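# Six arms sort coloured blocks onto tiles of matching colour

## Task

Place every block on a tile that matches its colour, resting flat with one full face down on the tile and never more than one block sharing a tile. A block only counts if it stays put on its own, not held there by a robot. When finished, open the grippers and move the arms away from the blocks.

## Robot and tools

Setup: six identical i2rt Big YAM arms, named arm1 to arm6. Each has six revolute joints, a two-finger gripper and a wrist camera (armN_cam_wrist). Two fixed room cameras, room_a and room_b, watch the scene. Every image is 896x504 pixels. The arms act independently and do not wait for each other.

Frames: one shared scene frame with its origin on the floor and +z pointing up. The hand is the point midway between the fingertips. The hand's z axis runs along the fingers, and the fingers open and close along its y axis. Each arm's foot pose is never printed. The hand reaches roughly 1.0 m from the joint1 axis.

Joints. Every target is an absolute angle in radians, or a width in metres for the gripper. None of them is an offset. The ± value is the tolerance for counting a joint as arrived.
- joint1_rad: -2.879 to 2.879, ±0.045. Turns the whole arm about its foot; positive is counter-clockwise seen from above; 0 points the arm the way its foot faces.
- joint2_rad: 0 to 3.141, ±0.14. Shoulder. At 0 the upper arm lies roughly level pointing backward; increasing raises it, then swings it forward.
- joint3_rad: 0 to 3.019, ±0.09. Elbow. At 0 it is folded shut; larger values open it.
- joint4_rad: -1.692 to 1.57, ±0.055. Hand pitch; positive tilts the fingers up.
- joint5_rad: -1.57 to 1.57, ±0.03. Sideways swing of the hand; positive is toward the arm's right.
- joint6_rad: -2.094 to 2.094, ±0.035. Hand roll; positive is clockwise when viewed from behind the hand.
- gripper_m: 0 to 0.093, ±0.003. The gap between the fingertips. Each finger pad squeezes with up to about 50 to 62 N, and some grippers squeeze less.
With joint1 and joint6 at 0 and the hand level and pointing forward, the wrist camera sits above the hand and looks toward the fingertips. Each joint moves at its own speed, so the hand can sweep a wide path between two postures. Plan for clearance.

Tools:
- execute_actions(actions, cameras). actions is a list holding either nothing or exactly one action. An action is an object keyed by arm name ("arm1" to "arm6"). Each arm takes {"joints": {...}}, which maps joint names to absolute targets. One action can move several arms at once. All motions in it start together and may finish at different moments. No action runs longer than 15 s. An arm or joint you leave out is not released: it may keep pushing toward its earlier target. An unknown key or an out-of-range value gets the whole call rejected, and nothing moves. cameras is a list of camera names, or "all". If you omit it or pass null, every camera is returned; [] returns none. The result gives each robot's state plus one end-of-call image per camera, in the order shown on the "pictures" line. An empty actions list simply reports the state and images.
- wait(seconds): 0 to 10 s with no new command. The result is the same as an empty execute_actions.
- zoom_image(camera, region): a closer look at the latest full image from one camera. region is [x0, y0, x1, y1] in pixels, with (0, 0) at the top left, and may be at most 504x504.
- read_manual(section): returns only the URDF licence texts ("licences"). It does not move anything.
- finished_scene(scene): pass the current scene's integer number. It ends that scene for good, reports whether the task succeeded and loads the next task. Call it only once every block sits correctly by itself and the arms have let go and moved clear.

Result lines:
- joint_positions: the measured angles and gripper width.
- joint_status: how each commanded motion of the last accepted action ended.
  - "off_target": the joint stopped short and may still be pushing.
  - "contact_stop" or "time_out": the joint now holds where it stopped. A joint that timed out may keep a target within 0.375, 0.375, 0.113, 0.225, 0.075 and 0.3 rad (joints 1 to 6) of where it stands, and keep pushing toward it. If the path clears, it can move there on its own. To stop that pushing, command the joint's reported position.
  - "joint command not followed", usually with a "cause:" line: the self- and inter-arm collision check blocked that arm's joint targets, and each such joint shows "not_followed". A gripper target in the same action still runs. The arm may retry the blocked targets with later actions until you send targets that pass. This check can act too late, and between arms it ignores fingers, gripper housings and wrist cameras.
- on_its_own: what the robots are doing that this call did not command. "held at" there is the target being held, not the actual position.
After a reported stop, any later execute_actions, wait or finished_scene calls in the same reply are skipped. A target very close to a joint's current position may not move it. A joint carrying a load can slowly sink.

Heat: motors warm up while holding loads, and that includes time spent thinking. At 85 °C a MOTOR HOT warning appears. At 100 °C an OVER-TEMPERATURE FAULT drops the arm and its gripper until they cool, and named keys read "limit_stop_at_motor_heat". Resend those targets afterwards. The arm does not stop on contact and can press hard, so avoid long forceful pushes.

Avoid:
- Any hard press between two arms, which ends the run; strong collisions can too. The state never reports arm-to-arm touching. An object touching an arm does not count.
- Knocking objects off the work area or onto the floor, which fails the task.
- Dropping, slipping or slamming objects, and pushing very hard.
Something may occasionally nudge a loose object, so check placements before finishing. Camera intrinsics (K, distortion) are given per camera for locating objects in images.

Each tool is called after "Request:" as name(argument=value, ...) on one line, values as JSON.

## Session

Request:
execute_actions(actions=[])

Scene clock: 0.00 s.
Motor temperatures (°C, as the motors report them): arm1=[22 22 24 23 25 23] | arm2=[25 24 24 23 23 22] | arm3=[25 26 23 27 25 23] | arm4=[23 26 22 23 23 25] | arm5=[22 23 23 25 26 25] | arm6=[22 23 25 24 22 26]
arm1.joint_positions: joint1_rad=+0.640 joint2_rad=+0.327 joint3_rad=+1.670 joint4_rad=-1.223 joint5_rad=-0.159 joint6_rad=+0.485 gripper_m=+0.094
arm1.joint_status: not commanded
arm1.hand: x=+0.1129 y=-0.2812 z=+1.3410 quat_wxyz=(-0.706, -0.085, -0.657, -0.251) (m; scene frame)
arm2.joint_positions: joint1_rad=+0.204 joint2_rad=+0.296 joint3_rad=+1.410 joint4_rad=-1.424 joint5_rad=-0.120 joint6_rad=-0.318 gripper_m=+0.095
arm2.joint_status: not commanded
arm2.hand: x=-0.8898 y=-0.9331 z=+1.3184 quat_wxyz=(-0.440, -0.359, -0.718, +0.403) (m; scene frame)
arm3.joint_positions: joint1_rad=+0.294 joint2_rad=+0.262 joint3_rad=+1.320 joint4_rad=-1.498 joint5_rad=+0.165 joint6_rad=+0.561 gripper_m=+0.094
arm3.joint_status: not commanded
arm3.hand: x=+0.3615 y=+0.8623 z=+1.1489 quat_wxyz=(-0.543, -0.405, -0.736, +0.017) (m; scene frame)
arm4.joint_positions: joint1_rad=-0.676 joint2_rad=+0.607 joint3_rad=+1.551 joint4_rad=-1.512 joint5_rad=+0.208 joint6_rad=+0.303 gripper_m=+0.094
arm4.joint_status: not commanded
arm4.hand: x=+1.2865 y=-0.9419 z=+1.2781 quat_wxyz=(-0.483, -0.262, -0.833, +0.066) (m; scene frame)
arm5.joint_positions: joint1_rad=+0.894 joint2_rad=+0.379 joint3_rad=+1.700 joint4_rad=-1.233 joint5_rad=+0.106 joint6_rad=-0.715 gripper_m=+0.094
arm5.joint_status: not commanded
arm5.hand: x=-1.9840 y=-0.3052 z=+1.3464 quat_wxyz=(-0.539, +0.672, -0.075, -0.502) (m; scene frame)
arm6.joint_positions: joint1_rad=-0.072 joint2_rad=+0.361 joint3_rad=+1.328 joint4_rad=-1.407 joint5_rad=+0.230 joint6_rad=+0.037 gripper_m=+0.094
arm6.joint_status: not commanded
arm6.hand: x=+1.3910 y=+1.6120 z=+1.2402 quat_wxyz=(-0.407, +0.598, -0.592, -0.356) (m; scene frame)
pictures: arm1_cam_wrist, arm2_cam_wrist, arm3_cam_wrist, arm4_cam_wrist, arm5_cam_wrist, arm6_cam_wrist, room_a, room_b
Images, in order (width x height): arm1_cam_wrist 896x504, arm2_cam_wrist 896x504, arm3_cam_wrist 896x504, arm4_cam_wrist 896x504, arm5_cam_wrist 896x504, arm6_cam_wrist 896x504, room_a 896x504, room_b 896x504.

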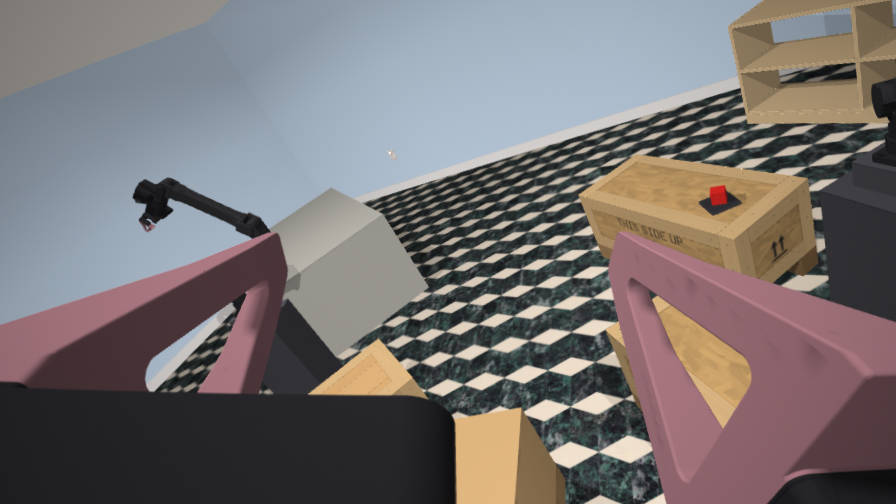

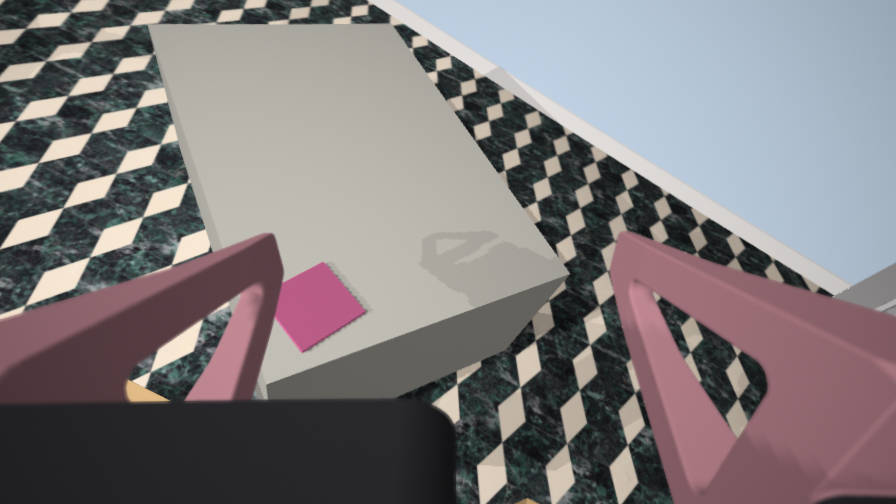

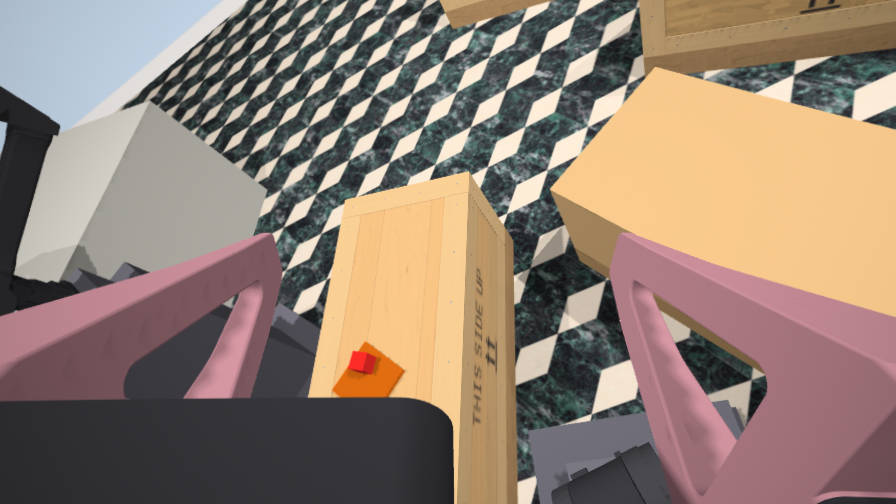

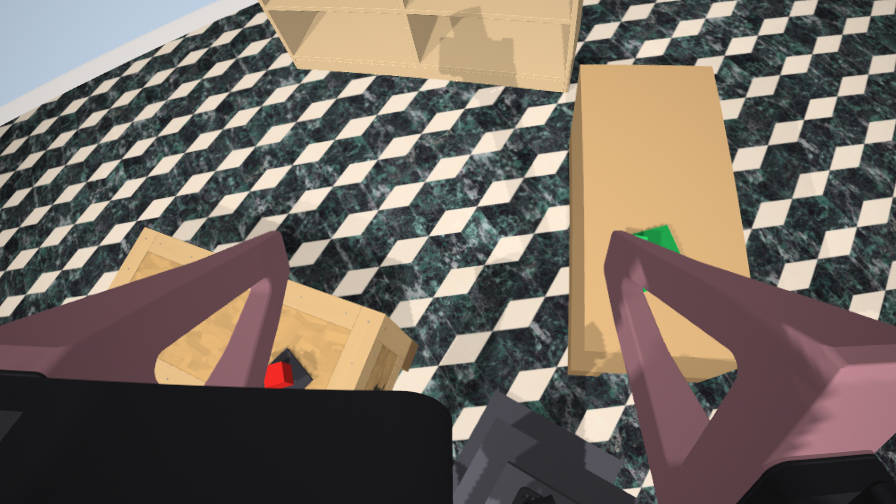

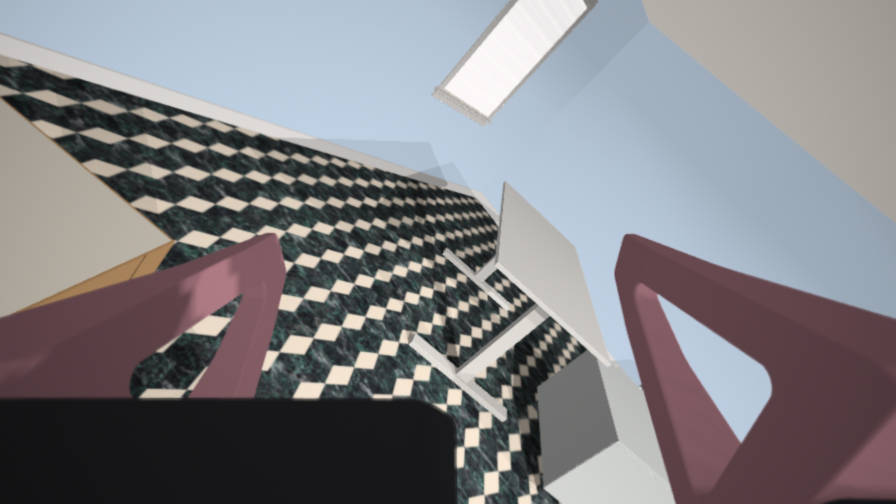

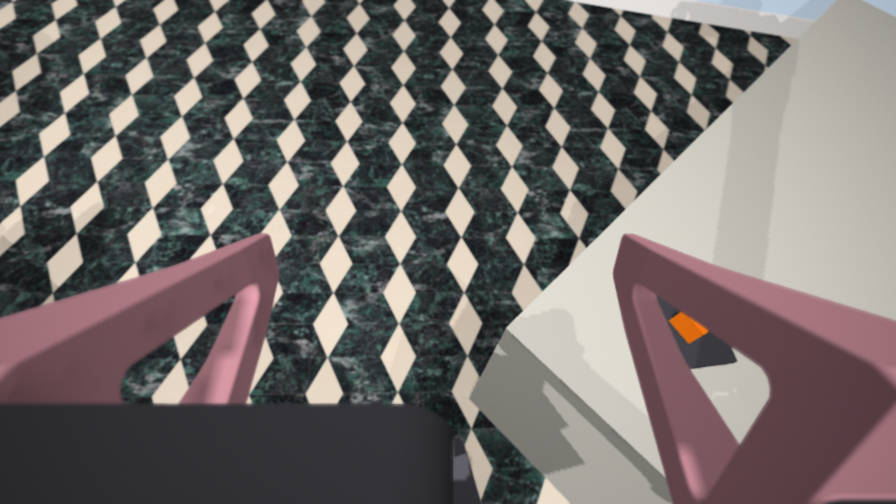

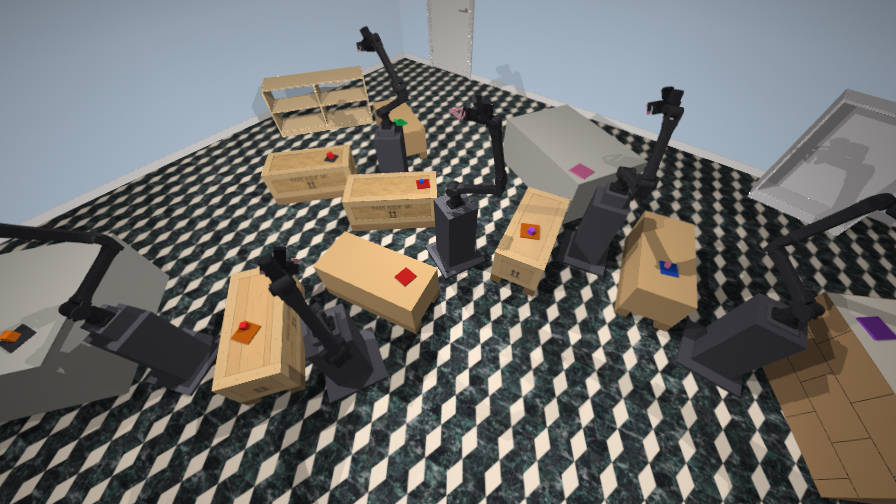

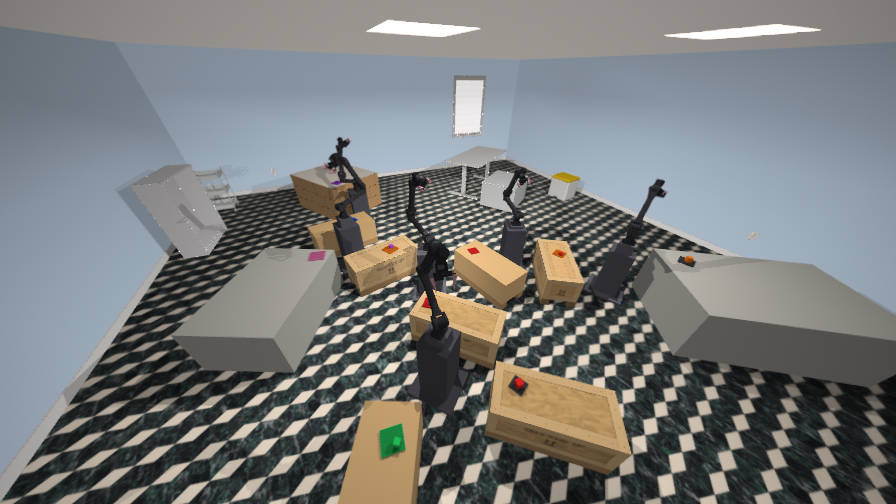

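Request:
zoom_image(camera="room_a", region=[250, 80, 600, 300])

Request:
zoom_image(camera="room_a", region=[546, 150, 896, 400])

Request:
zoom_image(camera="room_a", region=[0, 210, 450, 430])

Request:
zoom_image(camera="room_b", region=[320, 280, 640, 504])

Region (250, 80, 600, 300) of room_a's 896x504 image, scaled by 1.440, with more detail than that image has; it fills the top 317 rows of this view, and the rest is white.

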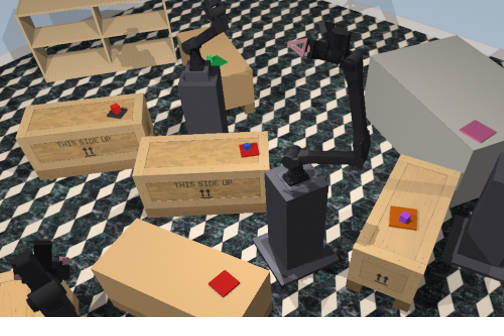

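Region (546, 150, 896, 400) of room_a's 896x504 image, scaled by 1.440, with more detail than that image has; it fills the top 360 rows of this view, and the rest is white.

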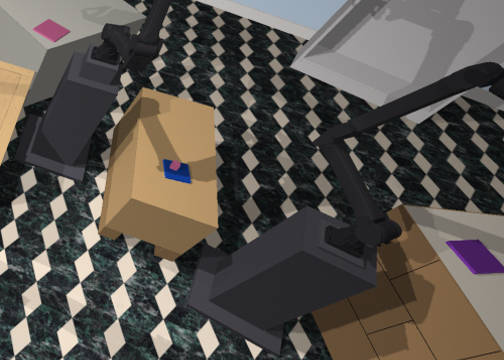

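Region (0, 210, 450, 430) of room_a's 896x504 image, scaled by 1.120, with more detail than that image has; it fills the top 246 rows of this view, and the rest is white.

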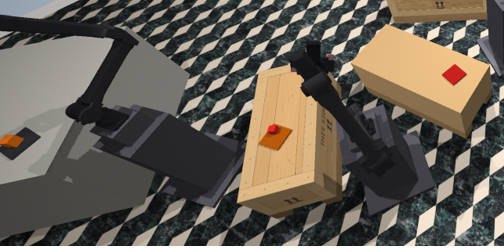

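Region (320, 280, 640, 504) of room_b's 896x504 image, scaled by 1.575, with more detail than that image has; it fills the top 353 rows of this view, and the rest is white.

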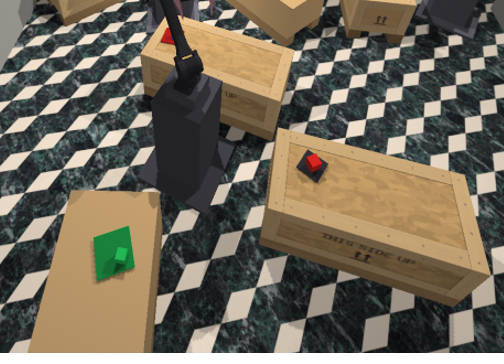

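Request:
execute_actions(actions=[{"arm1":{"joints":{"joint1_rad":0.087,"joint2_rad":1.4,"joint3_rad":1.3,"joint4_rad":-0.95,"joint5_rad":0,"joint6_rad":0}},"arm2":{"joints":{"joint1_rad":-2.18,"joint2_rad":1.4,"joint3_rad":1.3,"joint4_rad":-0.95,"joint5_rad":0,"joint6_rad":0}},"arm3":{"joints":{"joint1_rad":1.02,"joint2_rad":1.4,"joint3_rad":1.3,"joint4_rad":-0.95,"joint5_rad":0,"joint6_rad":0}},"arm4":{"joints":{"joint1_rad":0.02,"joint2_rad":1.4,"joint3_rad":1.3,"joint4_rad":-0.95,"joint5_rad":0,"joint6_rad":0}},"arm5":{"joints":{"joint1_rad":1.96,"joint2_rad":1.4,"joint3_rad":1.3,"joint4_rad":-0.95,"joint5_rad":0,"joint6_rad":0}},"arm6":{"joints":{"joint1_rad":-1.30,"joint2_rad":1.4,"joint3_rad":1.3,"joint4_rad":-0.95,"joint5_rad":0,"joint6_rad":0}}}])

Scene clock: 101.70 s.
Motor temperatures (°C, as the motors report them): arm1=[22 23 26 23 25 23] | arm2=[25 25 28 23 23 22] | arm3=[25 27 26 27 25 23] | arm4=[23 26 26 23 23 25] | arm5=[22 24 25 26 26 25] | arm6=[22 23 30 24 22 26]
arm1.joint_positions: joint1_rad=+0.086 joint2_rad=+1.388 joint3_rad=+1.274 joint4_rad=-0.954 joint5_rad=-0.003 joint6_rad=+0.011 gripper_m=+0.094
arm1.joint_status: all done
arm1.hand: x=+0.5564 y=-0.5551 z=+0.8793 quat_wxyz=(-0.242, -0.246, -0.937, +0.056) (m; scene frame)
arm2.joint_positions: joint1_rad=-2.184 joint2_rad=+1.414 joint3_rad=+1.290 joint4_rad=-0.961 joint5_rad=+0.001 joint6_rad=-0.012 gripper_m=+0.095
arm2.joint_status: all done
arm2.hand: x=-1.3647 y=-0.5769 z=+0.9870 quat_wxyz=(+0.065, -0.933, +0.273, +0.225) (m; scene frame)
arm3.joint_positions: joint1_rad=+1.024 joint2_rad=+1.411 joint3_rad=+1.298 joint4_rad=-0.969 joint5_rad=+0.002 joint6_rad=+0.015 gripper_m=+0.094
arm3.joint_status: all done
arm3.hand: x=+0.7818 y=+1.1080 z=+0.8782 quat_wxyz=(-0.238, +0.179, -0.954, -0.039) (m; scene frame)
arm4.joint_positions: joint1_rad=+0.027 joint2_rad=+1.405 joint3_rad=+1.289 joint4_rad=-0.964 joint5_rad=+0.001 joint6_rad=+0.016 gripper_m=+0.094
arm4.joint_status: all done
arm4.hand: x=+1.5748 y=-0.6196 z=+0.9497 quat_wxyz=(-0.235, +0.237, -0.941, -0.061) (m; scene frame)
arm5.joint_positions: joint1_rad=+1.967 joint2_rad=+1.387 joint3_rad=+1.283 joint4_rad=-0.954 joint5_rad=+0.000 joint6_rad=-0.012 gripper_m=+0.094
arm5.joint_status: all done
arm5.hand: x=-2.4775 y=-0.4687 z=+0.8801 quat_wxyz=(+0.030, +0.960, +0.125, -0.250) (m; scene frame)
arm6.joint_positions: joint1_rad=-1.306 joint2_rad=+1.418 joint3_rad=+1.294 joint4_rad=-0.961 joint5_rad=-0.001 joint6_rad=+0.011 gripper_m=+0.094
arm6.joint_status: all done
arm6.hand: x=+1.8307 y=+1.7445 z=+0.9529 quat_wxyz=(-0.233, +0.249, -0.938, -0.064) (m; scene frame)
pictures: arm1_cam_wrist, arm2_cam_wrist, arm3_cam_wrist, arm4_cam_wrist, arm5_cam_wrist, arm6_cam_wrist, room_a, room_b
Images, in order (width x height): arm1_cam_wrist 896x504, arm2_cam_wrist 896x504, arm3_cam_wrist 896x504, arm4_cam_wrist 896x504, arm5_cam_wrist 896x504, arm6_cam_wrist 896x504, room_a 896x504, room_b 896x504.

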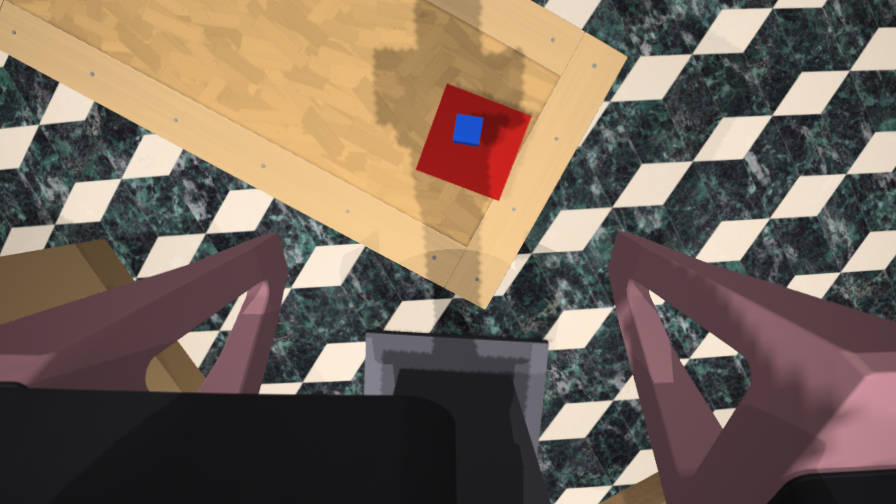

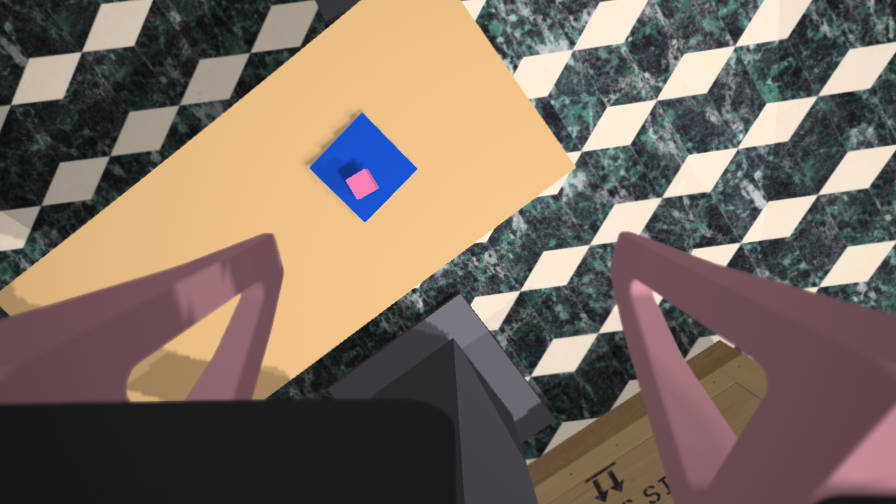

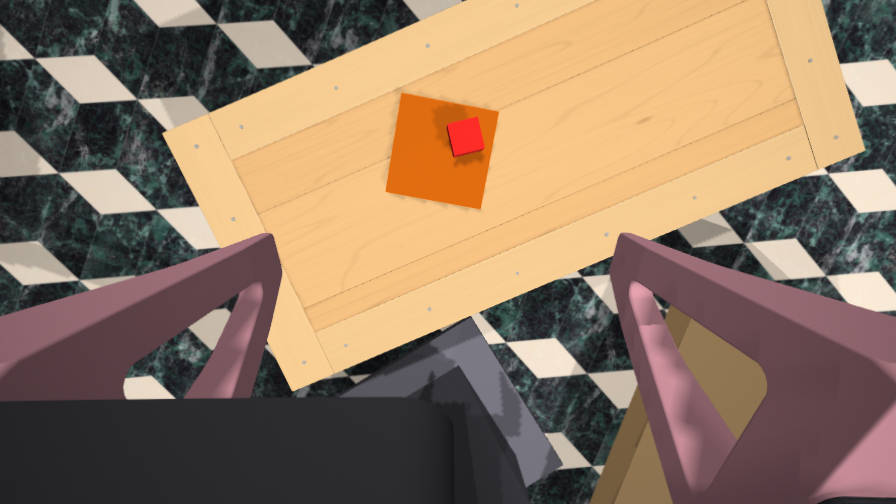

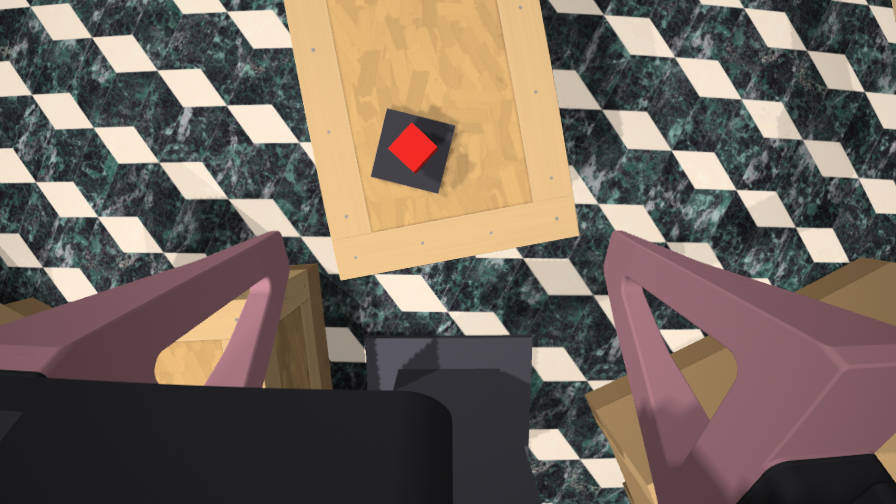

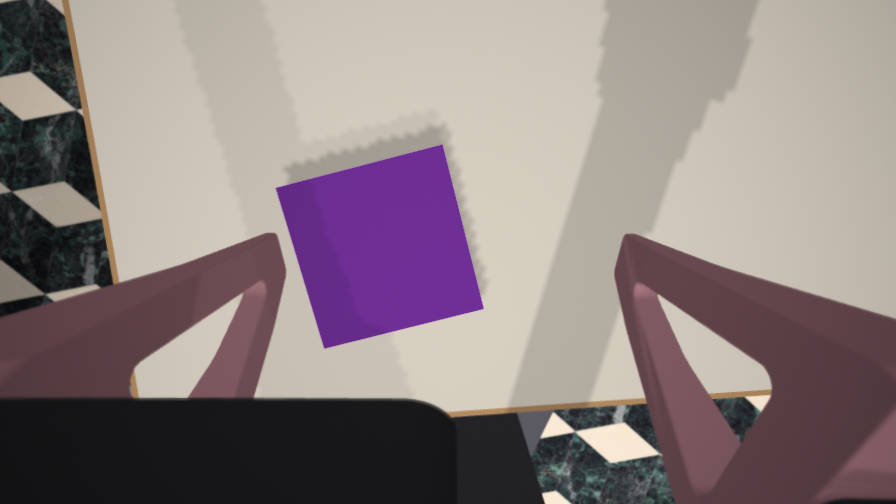

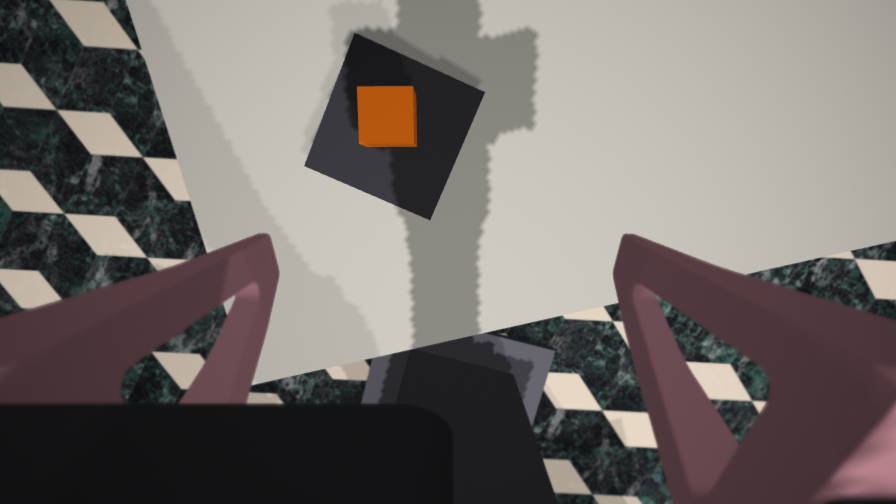

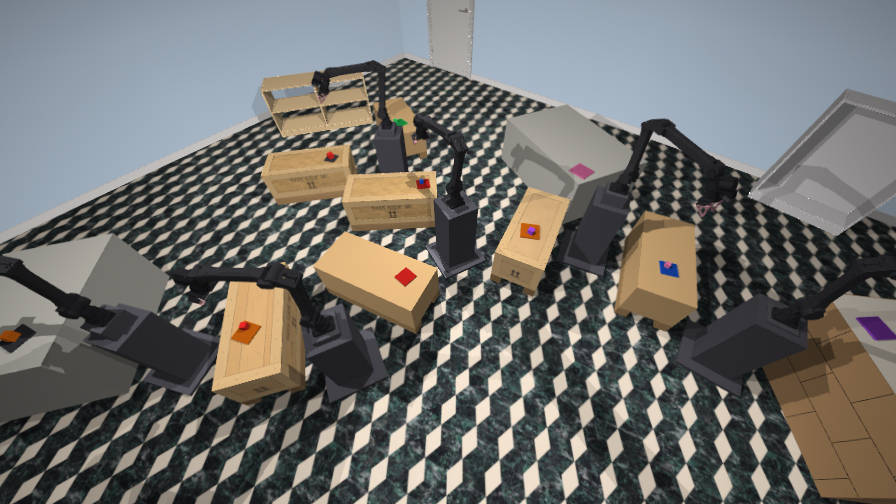

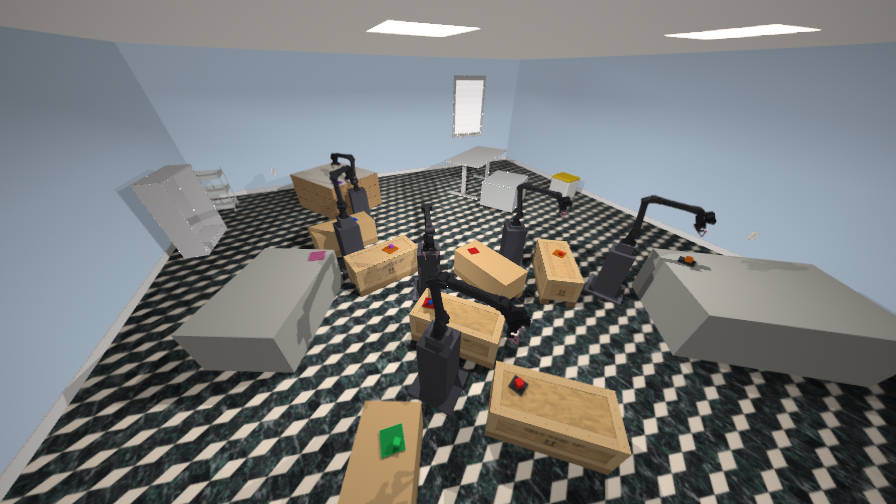

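Request:
execute_actions(actions=[{"arm1":{"joints":{"joint1_rad":0.049,"joint2_rad":2.241,"joint3_rad":1.592,"joint4_rad":-0.922}},"arm2":{"joints":{"joint1_rad":-1.95,"joint2_rad":2.30,"joint3_rad":1.379,"joint4_rad":-0.651}},"arm3":{"joints":{"joint1_rad":0.99,"joint2_rad":2.10,"joint3_rad":1.546,"joint4_rad":-1.017}},"arm4":{"joints":{"joint1_rad":0.109,"joint2_rad":2.207,"joint3_rad":1.512,"joint4_rad":-0.876}},"arm6":{"joints":{"joint1_rad":-1.236,"joint2_rad":1.89,"joint3_rad":1.781,"joint4_rad":-1.461}}}], cameras=["arm1_cam_wrist","arm2_cam_wrist","arm3_cam_wrist","arm4_cam_wrist","arm6_cam_wrist"])

Scene clock: 135.53 s.
Motor temperatures (°C, as the motors report them): arm1=[22 24 30 23 25 23] | arm2=[25 26 31 23 23 22] | arm3=[25 28 29 27 25 23] | arm4=[23 27 28 23 23 25] | arm5=[22 24 29 25 26 25] | arm6=[22 24 32 24 22 26]
arm1.joint_positions: joint1_rad=+0.052 joint2_rad=+2.254 joint3_rad=+1.565 joint4_rad=-0.920 joint5_rad=-0.003 joint6_rad=+0.011 gripper_m=+0.094
arm1.joint_status: all done
arm1.hand: x=+0.6185 y=-0.6100 z=+0.5155 quat_wxyz=(+0.017, -0.270, -0.963, -0.009) (m; scene frame)
arm2.joint_positions: joint1_rad=-1.943 joint2_rad=+2.311 joint3_rad=+1.361 joint4_rad=-0.661 joint5_rad=-0.001 joint6_rad=-0.011 gripper_m=+0.095
arm2.joint_status: all done
arm2.hand: x=-1.4329 y=-0.6904 z=+0.5453 quat_wxyz=(-0.010, -0.986, +0.162, -0.024) (m; scene frame)
arm3.joint_positions: joint1_rad=+0.992 joint2_rad=+2.107 joint3_rad=+1.523 joint4_rad=-1.006 joint5_rad=+0.002 joint6_rad=+0.015 gripper_m=+0.094
arm3.joint_status: all done
arm3.hand: x=+0.8490 y=+1.1097 z=+0.5885 quat_wxyz=(+0.009, +0.167, -0.986, +0.011) (m; scene frame)
arm4.joint_positions: joint1_rad=+0.110 joint2_rad=+2.201 joint3_rad=+1.493 joint4_rad=-0.874 joint5_rad=+0.001 joint6_rad=+0.015 gripper_m=+0.094
arm4.joint_status: all done
arm4.hand: x=+1.6063 y=-0.5472 z=+0.5974 quat_wxyz=(+0.006, +0.285, -0.959, +0.004) (m; scene frame)
arm5.joint_positions: joint1_rad=+1.967 joint2_rad=+1.387 joint3_rad=+1.283 joint4_rad=-0.954 joint5_rad=+0.000 joint6_rad=-0.012 gripper_m=+0.094
arm5.joint_status: not commanded
arm5.hand: x=-2.4775 y=-0.4687 z=+0.8801 quat_wxyz=(+0.030, +0.960, +0.125, -0.250) (m; scene frame)
arm6.joint_positions: joint1_rad=-1.230 joint2_rad=+1.912 joint3_rad=+1.715 joint4_rad=-1.451 joint5_rad=-0.001 joint6_rad=+0.011 gripper_m=+0.094
arm6.joint_status: all done
arm6.hand: x=+1.8449 y=+1.8024 z=+0.8467 quat_wxyz=(+0.036, +0.293, -0.955, +0.012) (m; scene frame)
pictures: arm1_cam_wrist, arm2_cam_wrist, arm3_cam_wrist, arm4_cam_wrist, arm6_cam_wrist
Images, in order (width x height): arm1_cam_wrist 896x504, arm2_cam_wrist 896x504, arm3_cam_wrist 896x504, arm4_cam_wrist 896x504, arm6_cam_wrist 896x504.

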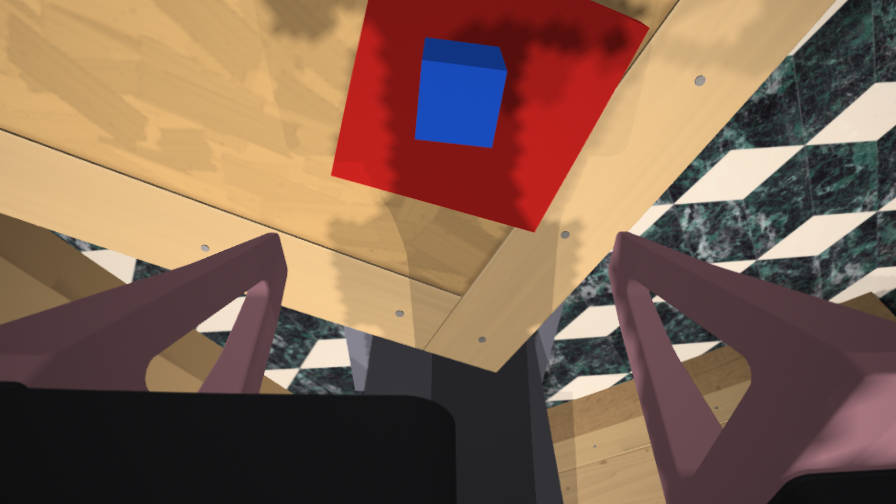

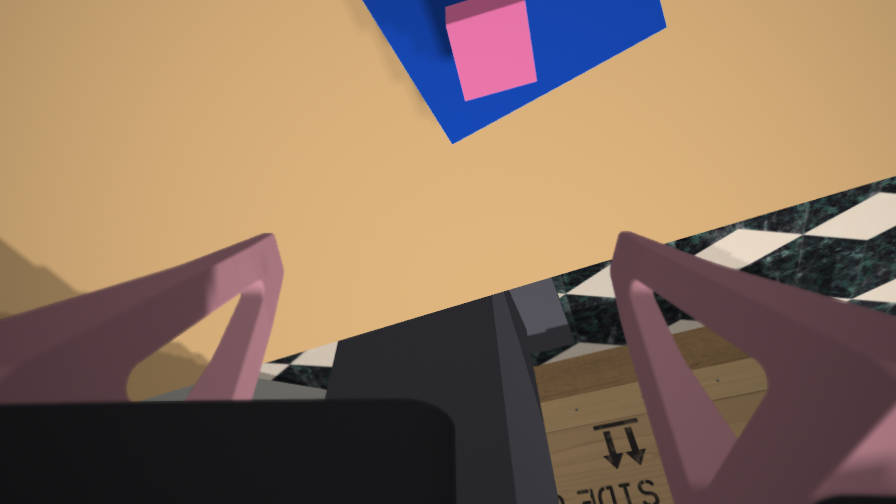

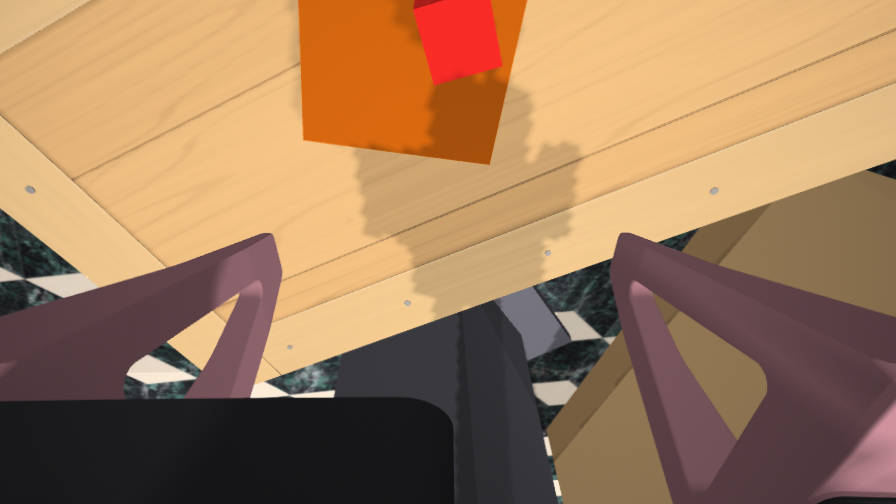

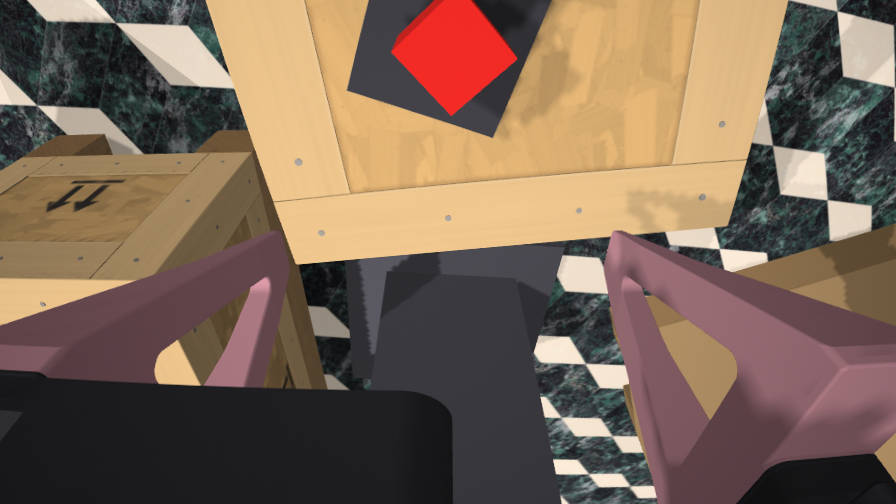

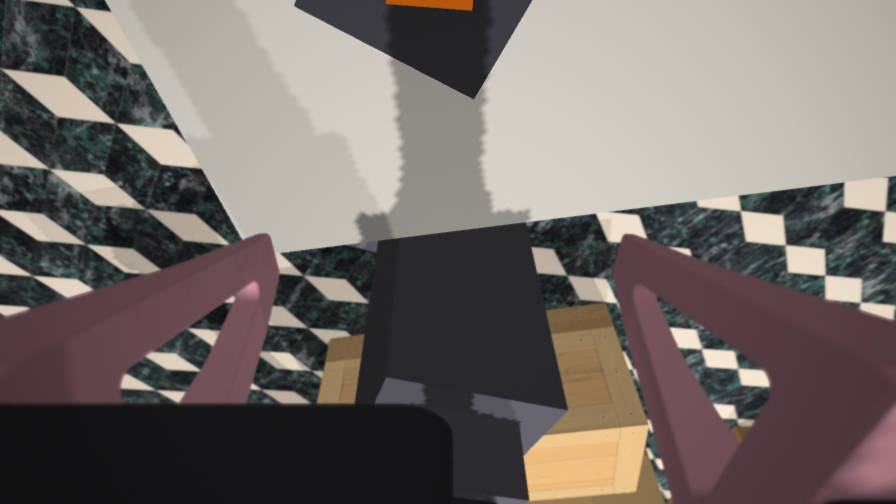

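Request:
execute_actions(actions=[{"arm1":{"joints":{"joint1_rad":0.044,"joint2_rad":2.335,"joint3_rad":1.605,"joint4_rad":-0.806,"joint6_rad":0.13}},"arm2":{"joints":{"joint1_rad":-1.98,"joint2_rad":2.485,"joint3_rad":1.463,"joint4_rad":-0.512,"joint6_rad":-0.29}},"arm3":{"joints":{"joint1_rad":0.982,"joint2_rad":2.323,"joint3_rad":1.58,"joint4_rad":-0.81,"joint6_rad":-0.24}},"arm4":{"joints":{"joint1_rad":0.101,"joint2_rad":2.431,"joint3_rad":1.59,"joint4_rad":-0.71,"joint6_rad":-0.71}},"arm6":{"joints":{"joint1_rad":-1.215,"joint2_rad":2.09,"joint3_rad":1.59,"joint4_rad":-1.036,"joint6_rad":0.1}}}], cameras=["arm1_cam_wrist","arm2_cam_wrist","arm3_cam_wrist","arm4_cam_wrist","arm6_cam_wrist"])

Scene clock: 200.97 s.
Motor temperatures (°C, as the motors report them): arm1=[22 27 29 23 25 23] | arm2=[25 29 28 23 23 22] | arm3=[25 30 30 27 25 23] | arm4=[23 30 27 23 23 25] | arm5=[22 24 31 25 26 25] | arm6=[22 26 38 24 22 26]
arm1.joint_positions: joint1_rad=+0.052 joint2_rad=+2.322 joint3_rad=+1.577 joint4_rad=-0.814 joint5_rad=-0.003 joint6_rad=+0.119 gripper_m=+0.094
arm1.joint_status: all done
arm1.hand: x=+0.6310 y=-0.6172 z=+0.4790 quat_wxyz=(-0.006, -0.321, -0.947, -0.003) (m; scene frame)
arm2.joint_positions: joint1_rad=-1.978 joint2_rad=+2.488 joint3_rad=+1.455 joint4_rad=-0.523 joint5_rad=-0.001 joint6_rad=-0.276 gripper_m=+0.095
arm2.joint_status: all done
arm2.hand: x=-1.4478 y=-0.6653 z=+0.4699 quat_wxyz=(-0.005, -0.999, +0.048, +0.004) (m; scene frame)
arm3.joint_positions: joint1_rad=+0.989 joint2_rad=+2.336 joint3_rad=+1.554 joint4_rad=-0.824 joint5_rad=+0.002 joint6_rad=-0.225 gripper_m=+0.094
arm3.joint_status: all done
arm3.hand: x=+0.8575 y=+1.1093 z=+0.4657 quat_wxyz=(+0.018, +0.283, -0.959, +0.010) (m; scene frame)
arm4.joint_positions: joint1_rad=+0.110 joint2_rad=+2.433 joint3_rad=+1.579 joint4_rad=-0.719 joint5_rad=+0.001 joint6_rad=-0.694 gripper_m=+0.094
arm4.joint_status: all done
arm4.hand: x=+1.6203 y=-0.5381 z=+0.4868 quat_wxyz=(+0.002, +0.600, -0.800, +0.002) (m; scene frame)
arm5.joint_positions: joint1_rad=+1.967 joint2_rad=+1.387 joint3_rad=+1.283 joint4_rad=-0.954 joint5_rad=+0.000 joint6_rad=-0.012 gripper_m=+0.094
arm5.joint_status: not commanded
arm5.hand: x=-2.4775 y=-0.4687 z=+0.8801 quat_wxyz=(+0.030, +0.960, +0.125, -0.250) (m; scene frame)
arm6.joint_positions: joint1_rad=-1.220 joint2_rad=+2.106 joint3_rad=+1.578 joint4_rad=-1.048 joint5_rad=-0.001 joint6_rad=+0.087 gripper_m=+0.094
arm6.joint_status: all done
arm6.hand: x=+1.8693 y=+1.8266 z=+0.6849 quat_wxyz=(+0.002, +0.261, -0.965, +0.002) (m; scene frame)
pictures: arm1_cam_wrist, arm2_cam_wrist, arm3_cam_wrist, arm4_cam_wrist, arm6_cam_wrist
Images, in order (width x height): arm1_cam_wrist 896x504, arm2_cam_wrist 896x504, arm3_cam_wrist 896x504, arm4_cam_wrist 896x504, arm6_cam_wrist 896x504.

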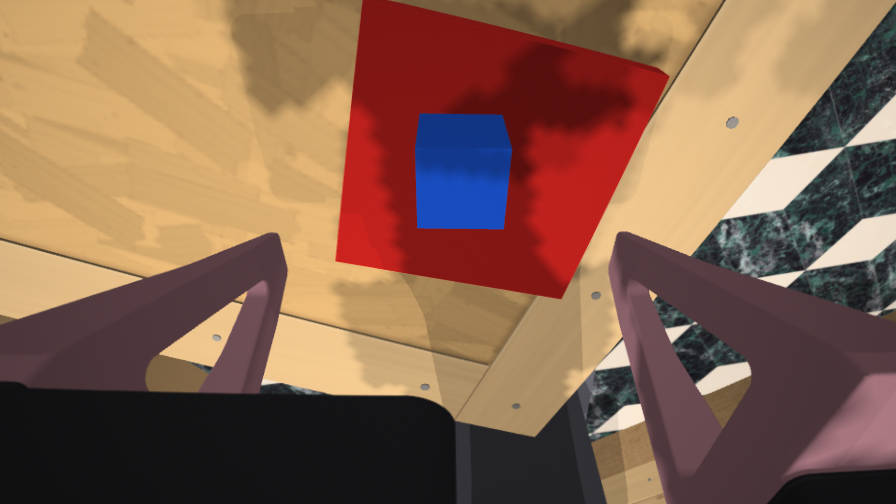

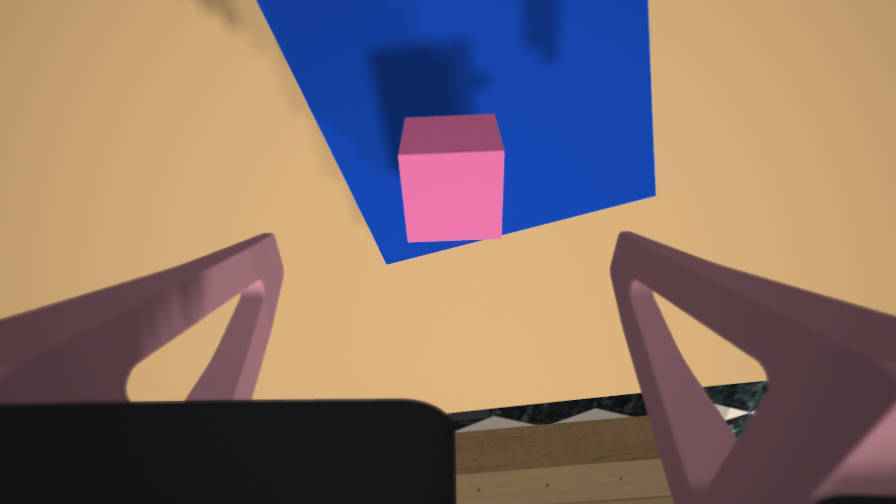

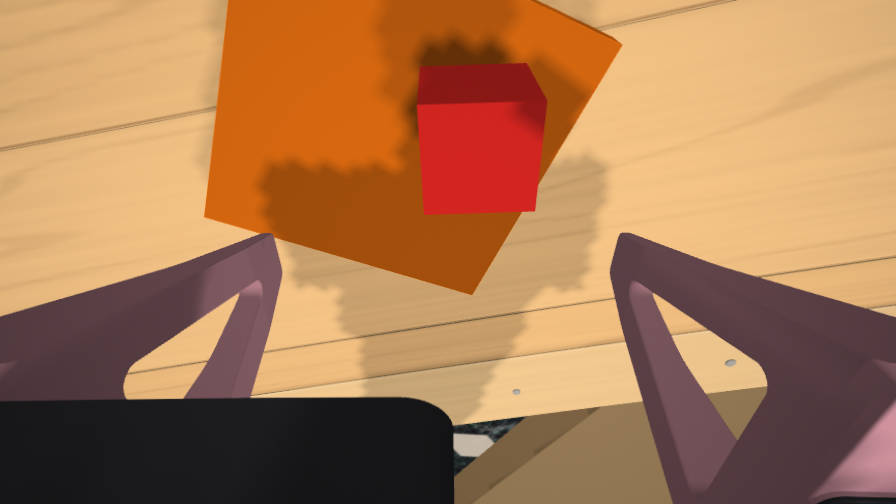

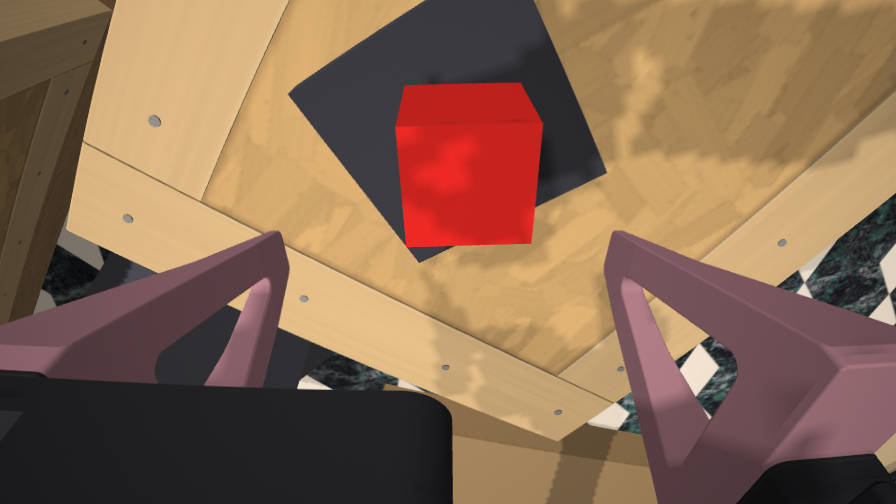

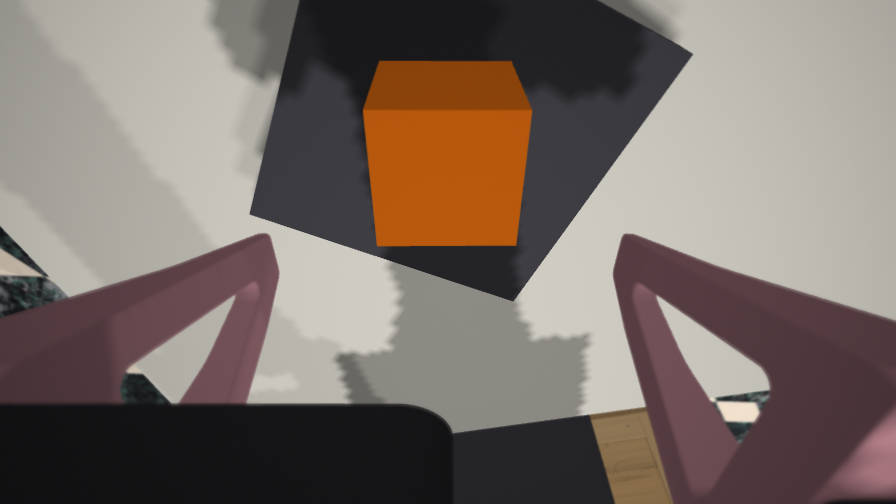

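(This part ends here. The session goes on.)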